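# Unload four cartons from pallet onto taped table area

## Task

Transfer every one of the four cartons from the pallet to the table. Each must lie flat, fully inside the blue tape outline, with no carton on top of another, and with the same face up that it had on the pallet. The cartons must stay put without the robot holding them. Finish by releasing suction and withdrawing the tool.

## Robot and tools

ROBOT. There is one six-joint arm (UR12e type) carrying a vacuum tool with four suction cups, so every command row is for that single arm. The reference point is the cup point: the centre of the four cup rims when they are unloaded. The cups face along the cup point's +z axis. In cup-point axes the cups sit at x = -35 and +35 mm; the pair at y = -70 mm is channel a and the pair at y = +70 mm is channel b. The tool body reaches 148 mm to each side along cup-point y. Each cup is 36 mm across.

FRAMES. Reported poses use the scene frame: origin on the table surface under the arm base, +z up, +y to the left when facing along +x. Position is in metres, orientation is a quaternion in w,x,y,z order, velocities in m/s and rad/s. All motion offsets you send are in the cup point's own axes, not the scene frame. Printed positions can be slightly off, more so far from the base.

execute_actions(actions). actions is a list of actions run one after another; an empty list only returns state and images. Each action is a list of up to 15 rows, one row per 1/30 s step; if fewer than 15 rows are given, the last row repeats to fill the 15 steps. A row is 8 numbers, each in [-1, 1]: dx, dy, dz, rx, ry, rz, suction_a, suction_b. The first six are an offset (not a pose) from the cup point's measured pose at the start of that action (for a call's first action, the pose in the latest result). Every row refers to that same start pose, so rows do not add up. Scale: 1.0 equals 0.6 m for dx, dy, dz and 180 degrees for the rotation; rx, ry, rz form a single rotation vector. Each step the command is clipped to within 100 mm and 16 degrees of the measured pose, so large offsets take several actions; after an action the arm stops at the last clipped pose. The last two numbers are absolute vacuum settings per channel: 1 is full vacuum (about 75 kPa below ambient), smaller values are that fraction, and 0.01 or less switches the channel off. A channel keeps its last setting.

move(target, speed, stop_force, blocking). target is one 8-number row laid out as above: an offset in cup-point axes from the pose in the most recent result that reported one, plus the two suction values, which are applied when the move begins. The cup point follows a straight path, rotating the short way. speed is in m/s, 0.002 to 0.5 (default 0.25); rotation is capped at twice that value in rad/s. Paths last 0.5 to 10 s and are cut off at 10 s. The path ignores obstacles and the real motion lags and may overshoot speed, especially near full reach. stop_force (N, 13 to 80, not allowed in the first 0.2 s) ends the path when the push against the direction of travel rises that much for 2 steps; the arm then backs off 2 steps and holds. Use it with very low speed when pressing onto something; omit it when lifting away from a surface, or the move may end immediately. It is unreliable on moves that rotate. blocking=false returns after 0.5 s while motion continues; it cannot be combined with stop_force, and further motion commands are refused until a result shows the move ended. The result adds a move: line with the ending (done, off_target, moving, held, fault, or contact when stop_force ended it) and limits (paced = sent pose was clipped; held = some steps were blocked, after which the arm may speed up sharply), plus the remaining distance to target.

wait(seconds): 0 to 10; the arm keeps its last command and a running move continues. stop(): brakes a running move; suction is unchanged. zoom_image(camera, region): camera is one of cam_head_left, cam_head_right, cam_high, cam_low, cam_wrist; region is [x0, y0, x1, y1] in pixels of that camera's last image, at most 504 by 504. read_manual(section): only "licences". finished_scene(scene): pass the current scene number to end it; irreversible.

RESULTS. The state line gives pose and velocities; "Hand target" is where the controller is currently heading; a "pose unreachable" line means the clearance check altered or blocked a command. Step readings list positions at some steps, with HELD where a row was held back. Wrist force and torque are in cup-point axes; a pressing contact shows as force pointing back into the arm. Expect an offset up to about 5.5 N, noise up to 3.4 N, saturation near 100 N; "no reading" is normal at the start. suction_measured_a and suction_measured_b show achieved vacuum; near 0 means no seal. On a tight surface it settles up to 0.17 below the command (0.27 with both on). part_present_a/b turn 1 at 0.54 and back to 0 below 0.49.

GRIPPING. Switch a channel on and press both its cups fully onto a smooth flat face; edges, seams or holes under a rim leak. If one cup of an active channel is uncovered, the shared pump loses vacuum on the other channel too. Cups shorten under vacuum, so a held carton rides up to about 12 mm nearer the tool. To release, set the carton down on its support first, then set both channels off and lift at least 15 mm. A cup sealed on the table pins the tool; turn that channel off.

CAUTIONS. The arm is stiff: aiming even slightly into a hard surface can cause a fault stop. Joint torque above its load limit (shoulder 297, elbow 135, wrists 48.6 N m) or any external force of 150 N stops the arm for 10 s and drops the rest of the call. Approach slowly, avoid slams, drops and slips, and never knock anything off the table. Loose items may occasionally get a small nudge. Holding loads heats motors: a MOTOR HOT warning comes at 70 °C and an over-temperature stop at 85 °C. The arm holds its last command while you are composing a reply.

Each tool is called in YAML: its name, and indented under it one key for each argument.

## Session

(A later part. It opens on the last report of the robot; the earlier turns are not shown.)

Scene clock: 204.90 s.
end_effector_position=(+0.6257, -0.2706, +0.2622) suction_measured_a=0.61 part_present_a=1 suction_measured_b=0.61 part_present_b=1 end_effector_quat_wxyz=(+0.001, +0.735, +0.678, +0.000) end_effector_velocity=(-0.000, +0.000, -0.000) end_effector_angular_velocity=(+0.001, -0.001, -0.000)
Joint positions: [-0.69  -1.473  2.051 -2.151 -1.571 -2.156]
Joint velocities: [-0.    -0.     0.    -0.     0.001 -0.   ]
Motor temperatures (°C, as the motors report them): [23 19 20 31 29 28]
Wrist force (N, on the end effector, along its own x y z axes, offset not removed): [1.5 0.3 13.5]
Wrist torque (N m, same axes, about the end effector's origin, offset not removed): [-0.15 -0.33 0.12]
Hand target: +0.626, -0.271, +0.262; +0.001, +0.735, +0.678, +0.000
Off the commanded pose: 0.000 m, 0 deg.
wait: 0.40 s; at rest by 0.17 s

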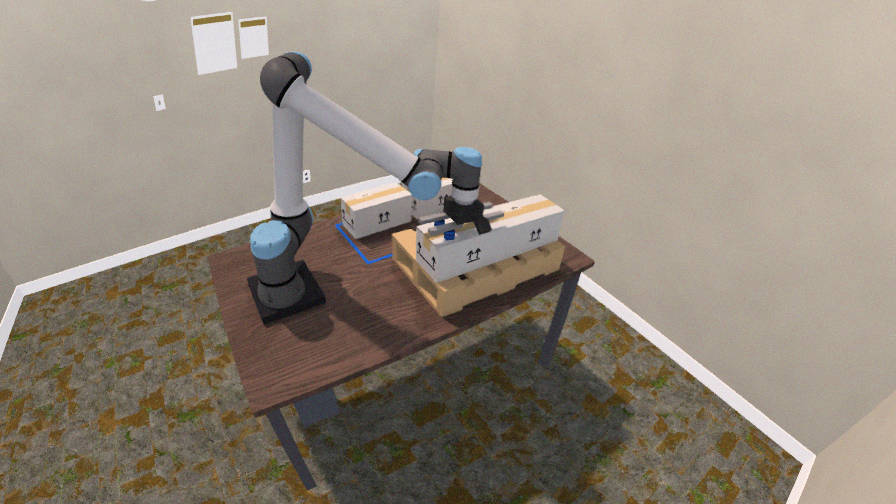

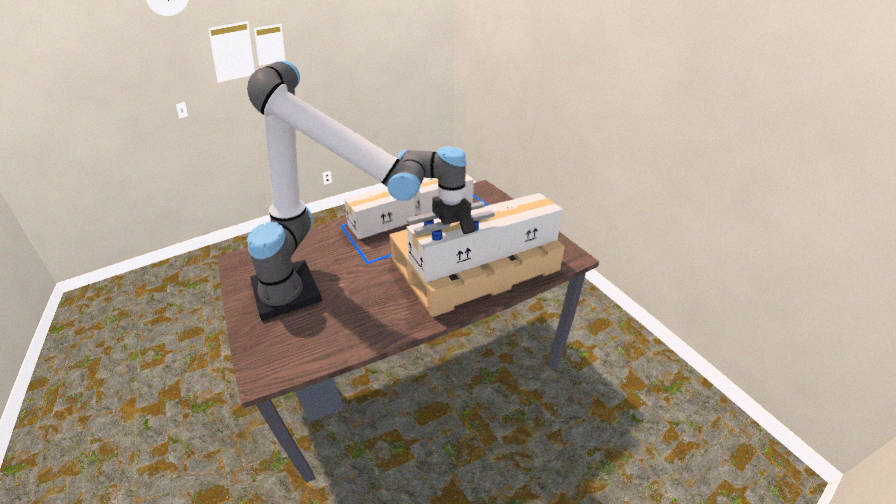

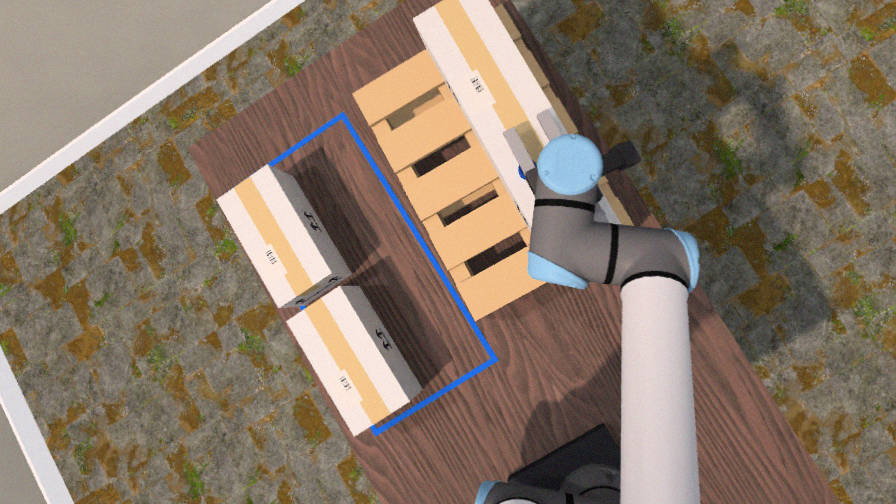

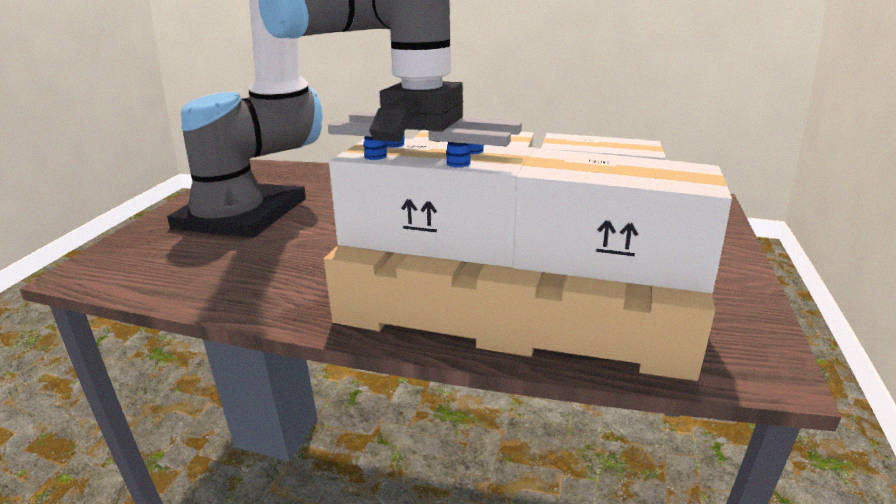

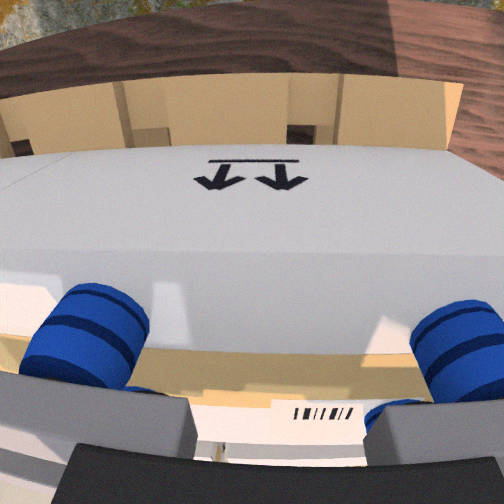

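move:
  target: [0,-0.02,-0.043,0,0,0,1,1]
  speed: 0.1

move:
  target: [0.625,-0.125,0,0,0,-0.024,1,1]
  speed: 0.4

move:
  target: [0.05,0,0.232,0,0,0,1,1]
  speed: 0.3

move:
  target: [0,0,0.035,0,0,0,1,1]
  speed: 0.012
  stop_force: 15

Scene clock: 213.87 s.
end_effector_position=(+0.6138, -0.2696, +0.2877) suction_measured_a=0.64 part_present_a=1 suction_measured_b=0.64 part_present_b=1 end_effector_quat_wxyz=(+0.001, +0.735, +0.678, +0.000) end_effector_velocity=(-0.001, +0.000, +0.002) end_effector_angular_velocity=(+0.002, -0.000, -0.000)
Joint positions: [-0.7   -1.515  2.045 -2.103 -1.571 -2.166]
Joint velocities: [-0.001 -0.004 -0.     0.005  0.001 -0.001]
Motor temperatures (°C, as the motors report them): [23 19 20 31 29 28]
Wrist force (N, on the end effector, along its own x y z axes, offset not removed): [3.2 -0.2 15.8]
Wrist torque (N m, same axes, about the end effector's origin, offset not removed): [-0.32 -0.57 0.16]
Hand target: +0.614, -0.270, +0.288; +0.001, +0.735, +0.678, +0.000
Off the commanded pose: 0.000 m, 0 deg.
move: done

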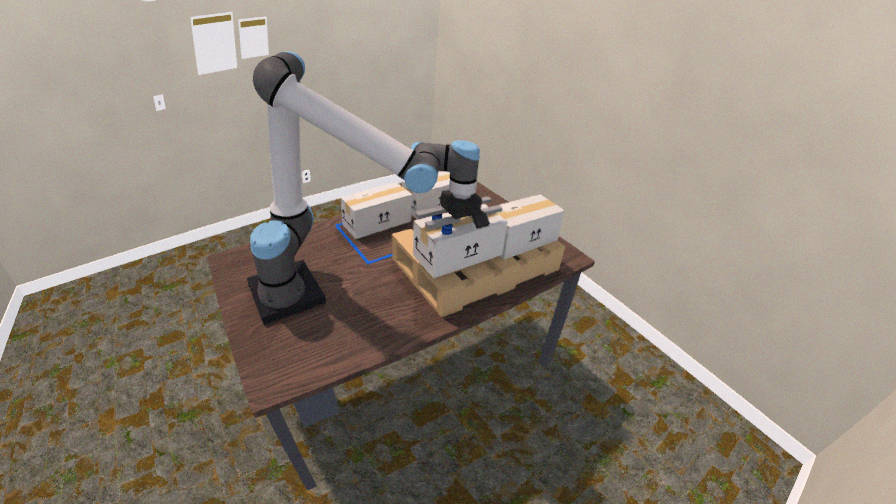

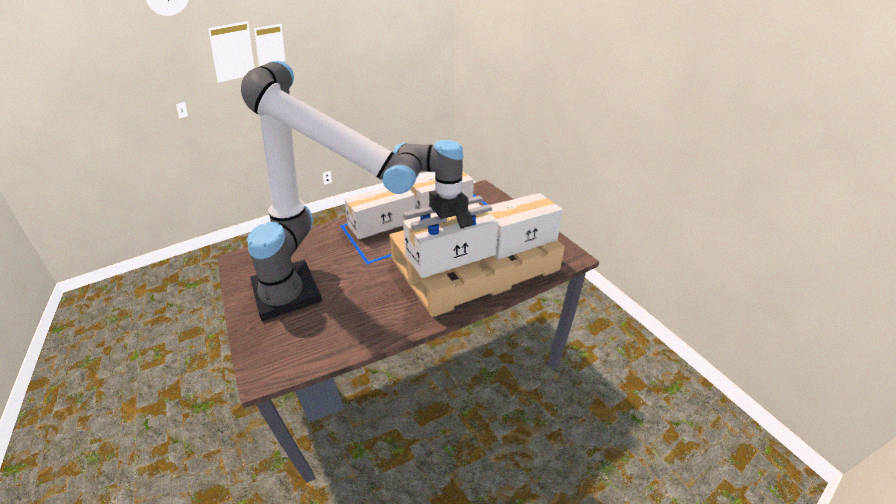

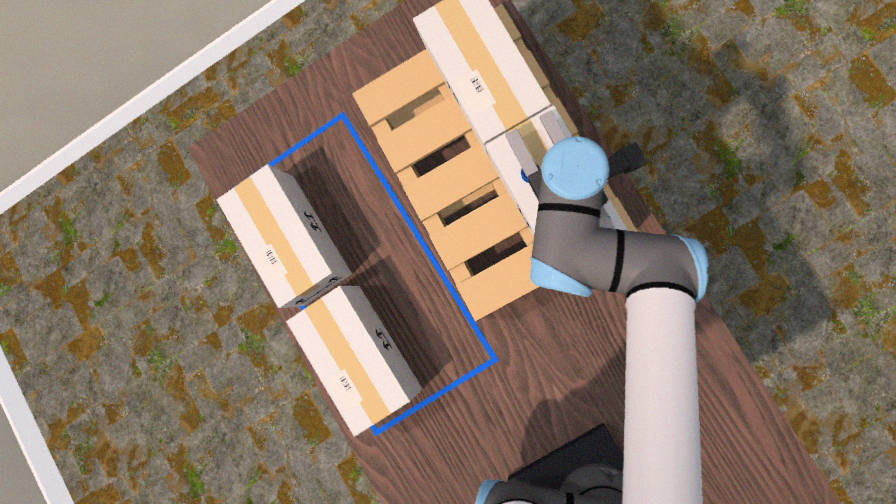

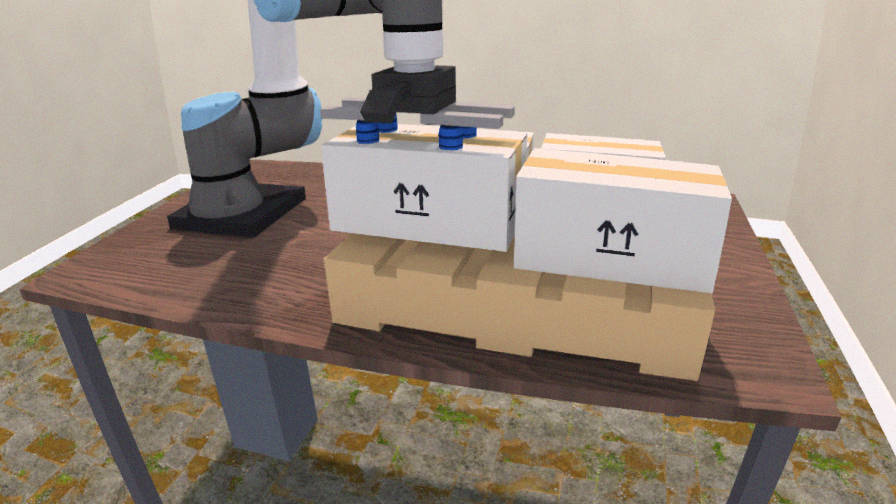

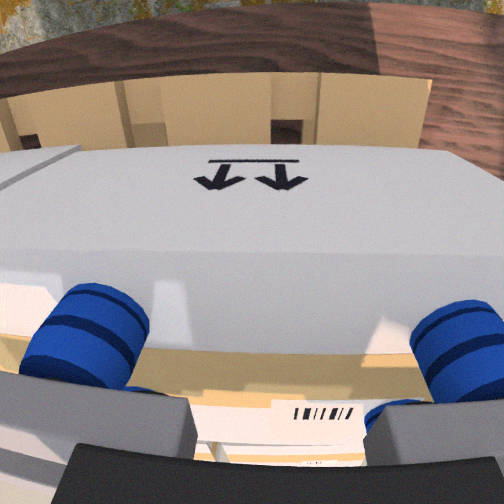

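Scene clock: 215.63 s.
end_effector_position=(+0.5692, +0.1096, +0.2875) suction_measured_a=0.64 part_present_a=1 suction_measured_b=0.64 part_present_b=1 end_effector_quat_wxyz=(+0.001, +0.709, +0.705, +0.001) end_effector_velocity=(+0.000, +0.002, +0.000) end_effector_angular_velocity=(+0.000, -0.001, -0.001)
Joint positions: [-0.138 -1.671  2.198 -2.099 -1.572 -1.68 ]
Joint velocities: [ 0.004  0.    -0.001 -0.     0.     0.005]
Motor temperatures (°C, as the motors report them): [23 19 20 31 29 28]
Wrist force (N, on the end effector, along its own x y z axes, offset not removed): [-2.0 2.0 17.7]
Wrist torque (N m, same axes, about the end effector's origin, offset not removed): [-0.01 0.20 0.03]
Hand target: +0.569, +0.110, +0.287; +0.001, +0.709, +0.705, +0.000
Off the commanded pose: 0.001 m, 0 deg.
move: done

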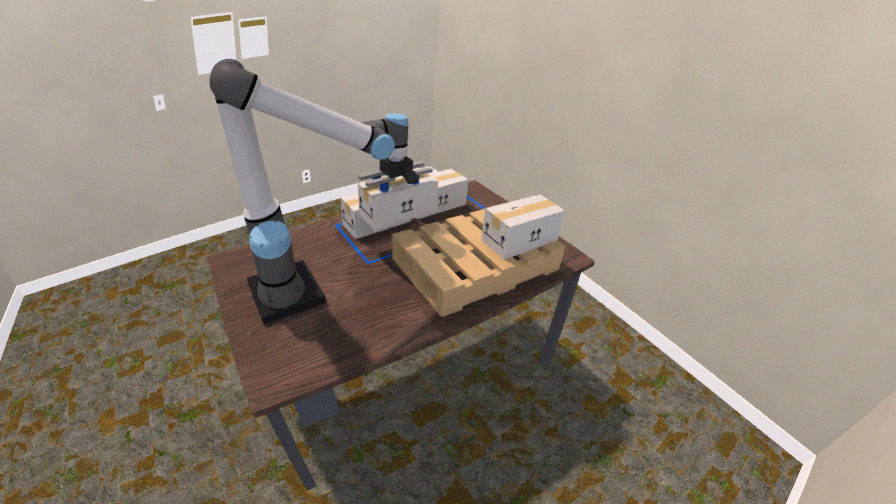

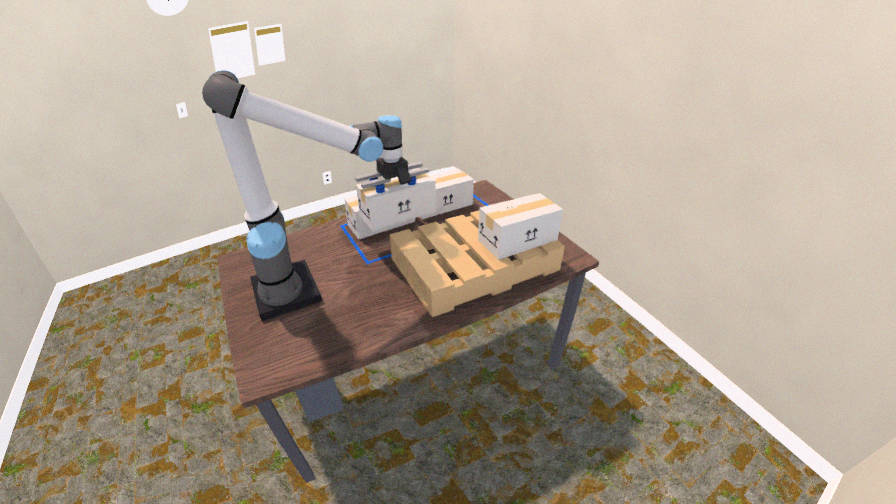

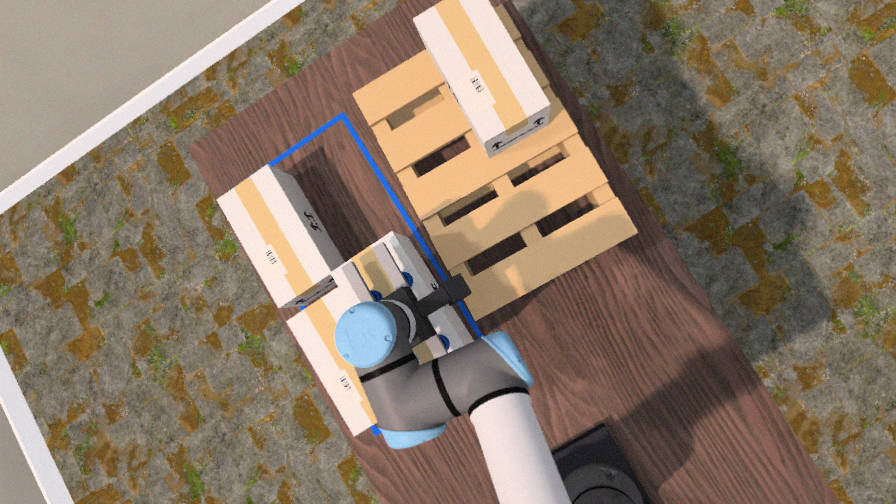

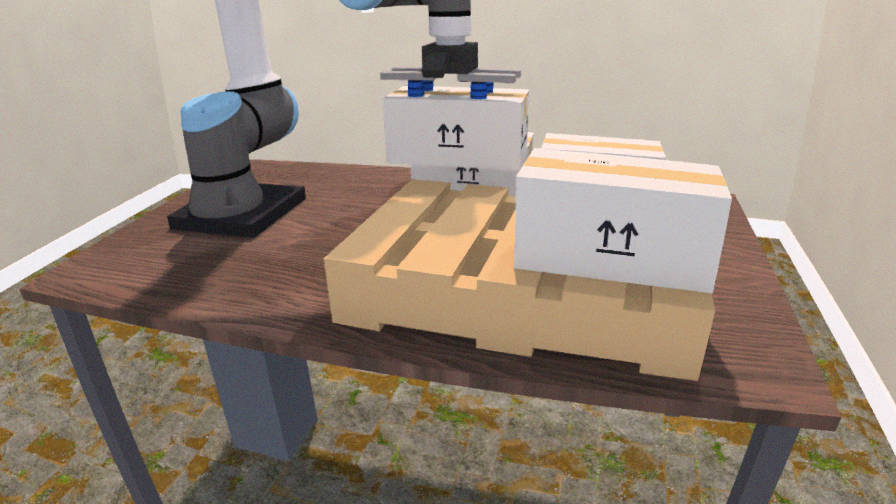

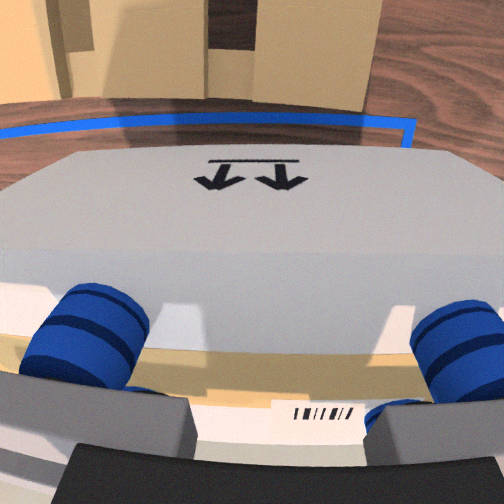

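Scene clock: 216.83 s.
end_effector_position=(+0.5693, +0.1395, +0.1487) suction_measured_a=0.64 part_present_a=1 suction_measured_b=0.64 part_present_b=1 end_effector_quat_wxyz=(+0.001, +0.709, +0.705, +0.001) end_effector_velocity=(+0.001, +0.001, -0.002) end_effector_angular_velocity=(-0.000, -0.002, +0.000)
Joint positions: [-0.084 -1.475  2.316 -2.414 -1.572 -1.626]
Joint velocities: [ 0.002  0.006 -0.    -0.008 -0.     0.001]
Motor temperatures (°C, as the motors report them): [23 19 20 31 29 28]
Wrist force (N, on the end effector, along its own x y z axes, offset not removed): [-1.9 -0.6 16.6]
Wrist torque (N m, same axes, about the end effector's origin, offset not removed): [-0.34 0.14 0.11]
Hand target: +0.569, +0.140, +0.148; +0.001, +0.709, +0.705, +0.001
Off the commanded pose: 0.001 m, 0 deg.
move: done

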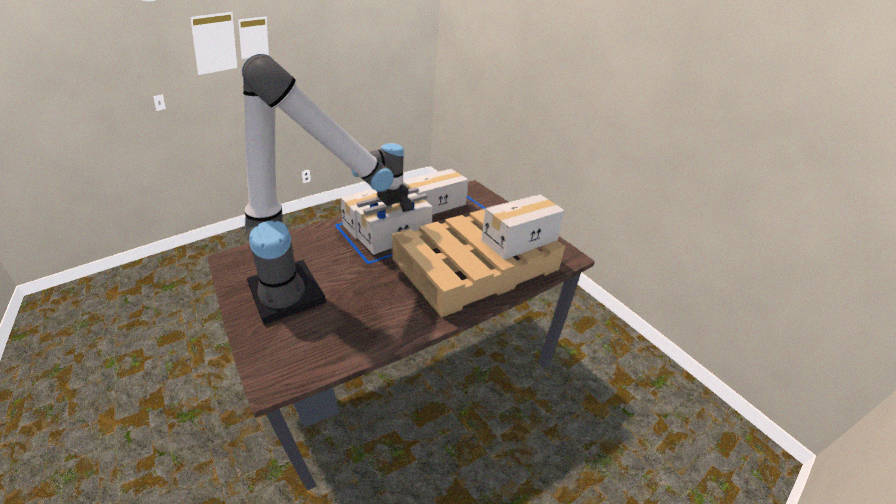

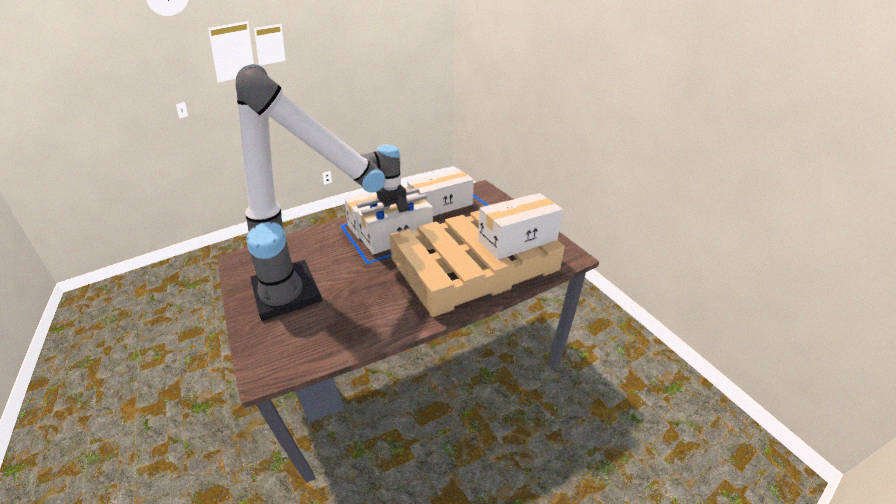

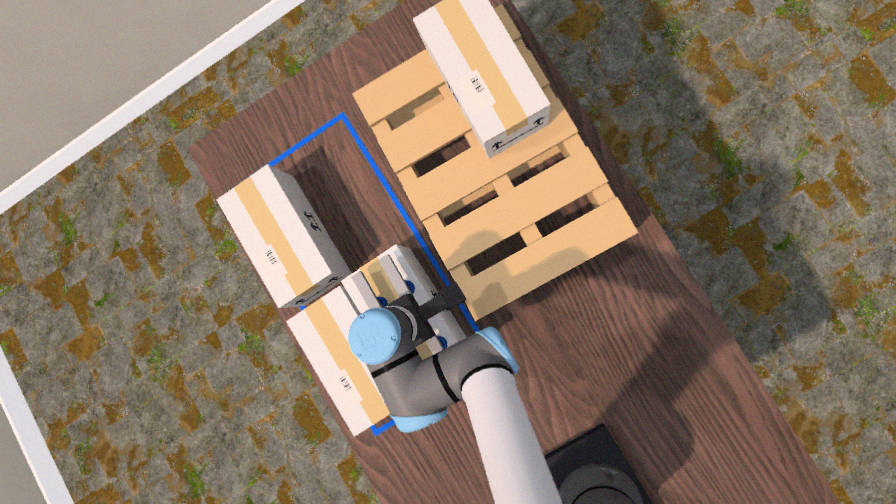

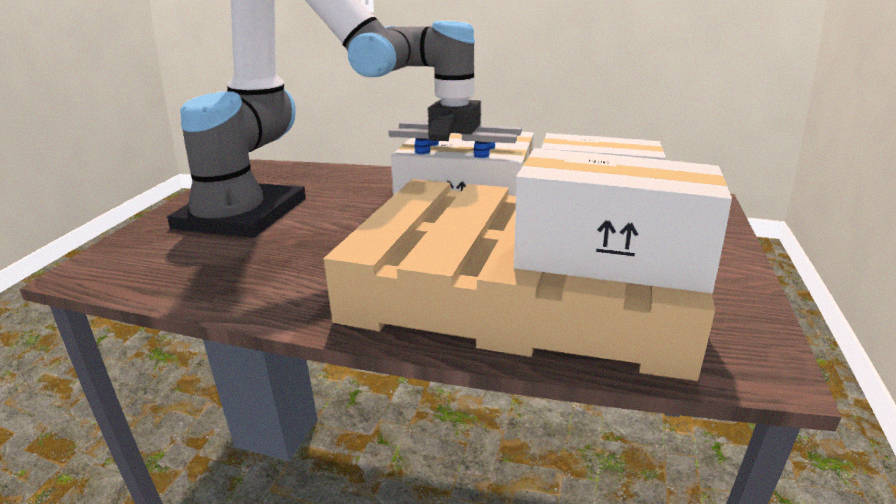

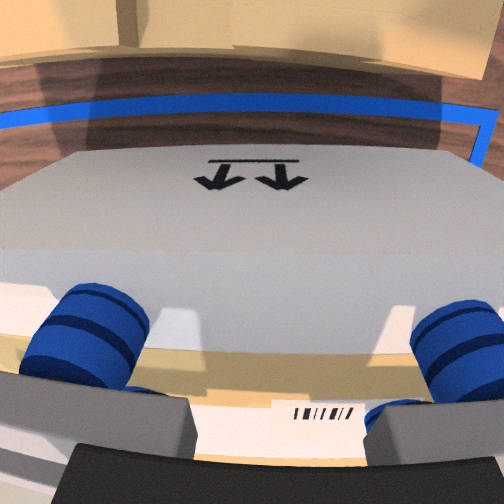

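Scene clock: 218.27 s.
end_effector_position=(+0.5693, +0.1395, +0.1363) suction_measured_a=0.64 part_present_a=1 suction_measured_b=0.64 part_present_b=1 end_effector_quat_wxyz=(+0.001, +0.709, +0.705, +0.001) end_effector_velocity=(-0.002, +0.000, +0.001) end_effector_angular_velocity=(+0.000, +0.006, -0.000)
Joint positions: [-0.084 -1.454  2.325 -2.443 -1.572 -1.626]
Joint velocities: [-0.    -0.004 -0.     0.011  0.    -0.   ]
Motor temperatures (°C, as the motors report them): [23 19 20 31 29 28]
Wrist force (N, on the end effector, along its own x y z axes, offset not removed): [0.8 15.5 -26.8]
Wrist torque (N m, same axes, about the end effector's origin, offset not removed): [1.07 0.11 0.06]
Hand target: +0.569, +0.140, +0.137; +0.001, +0.709, +0.705, +0.001
Off the commanded pose: 0.009 m, 0 deg.
move: contact

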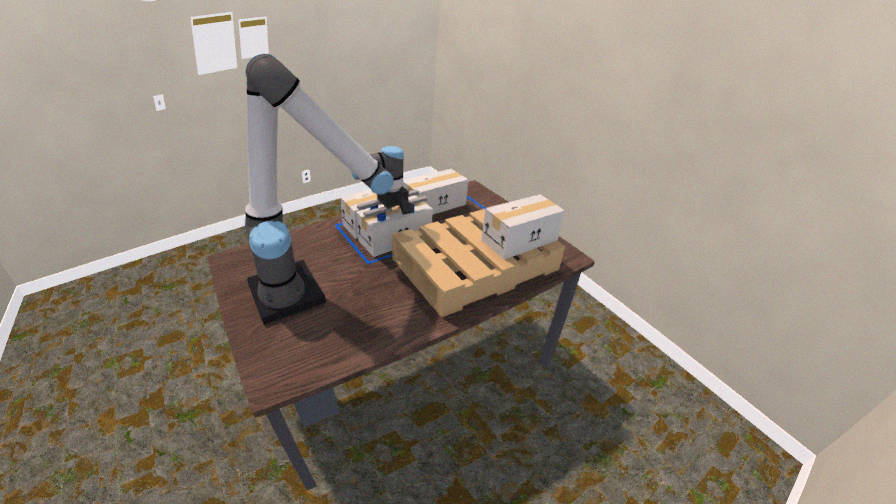

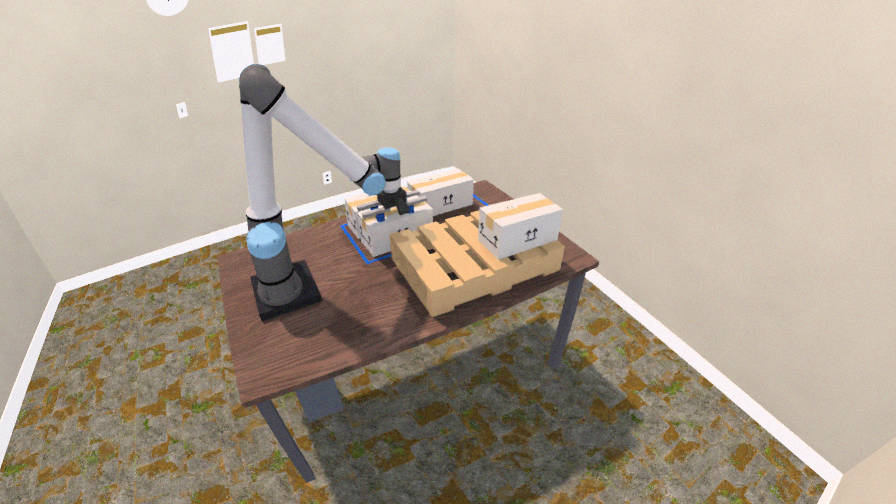

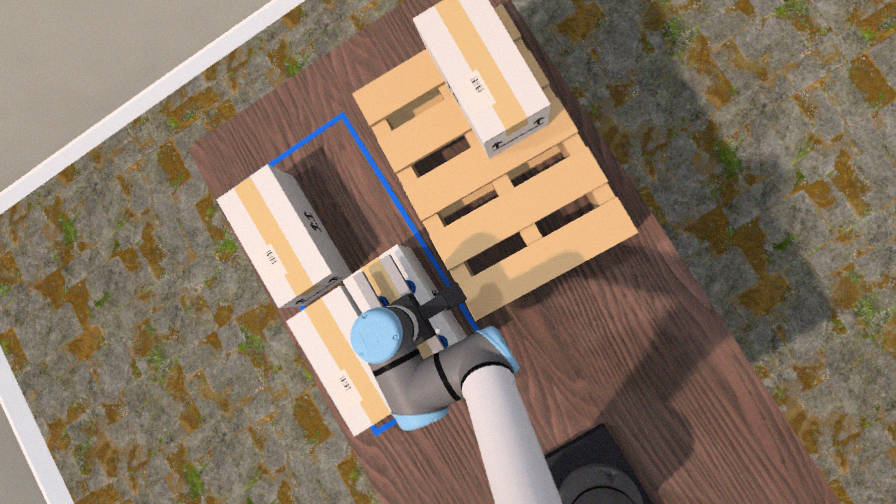

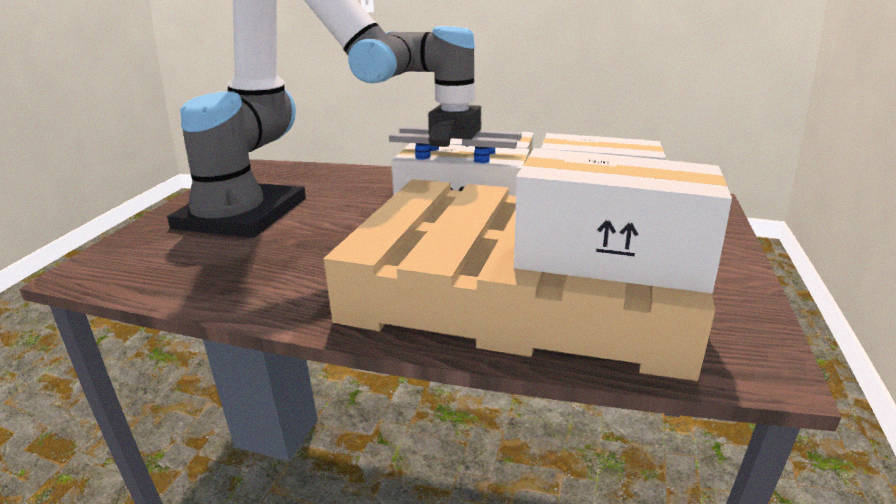

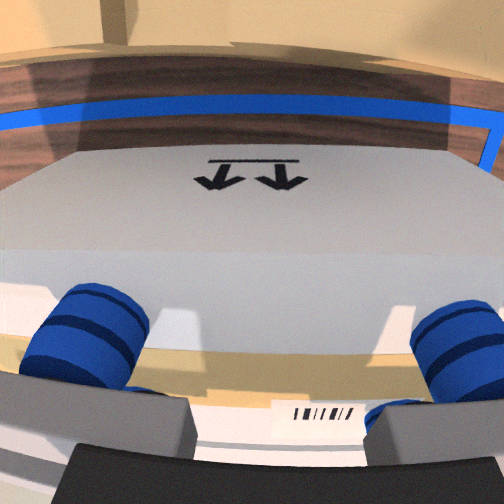

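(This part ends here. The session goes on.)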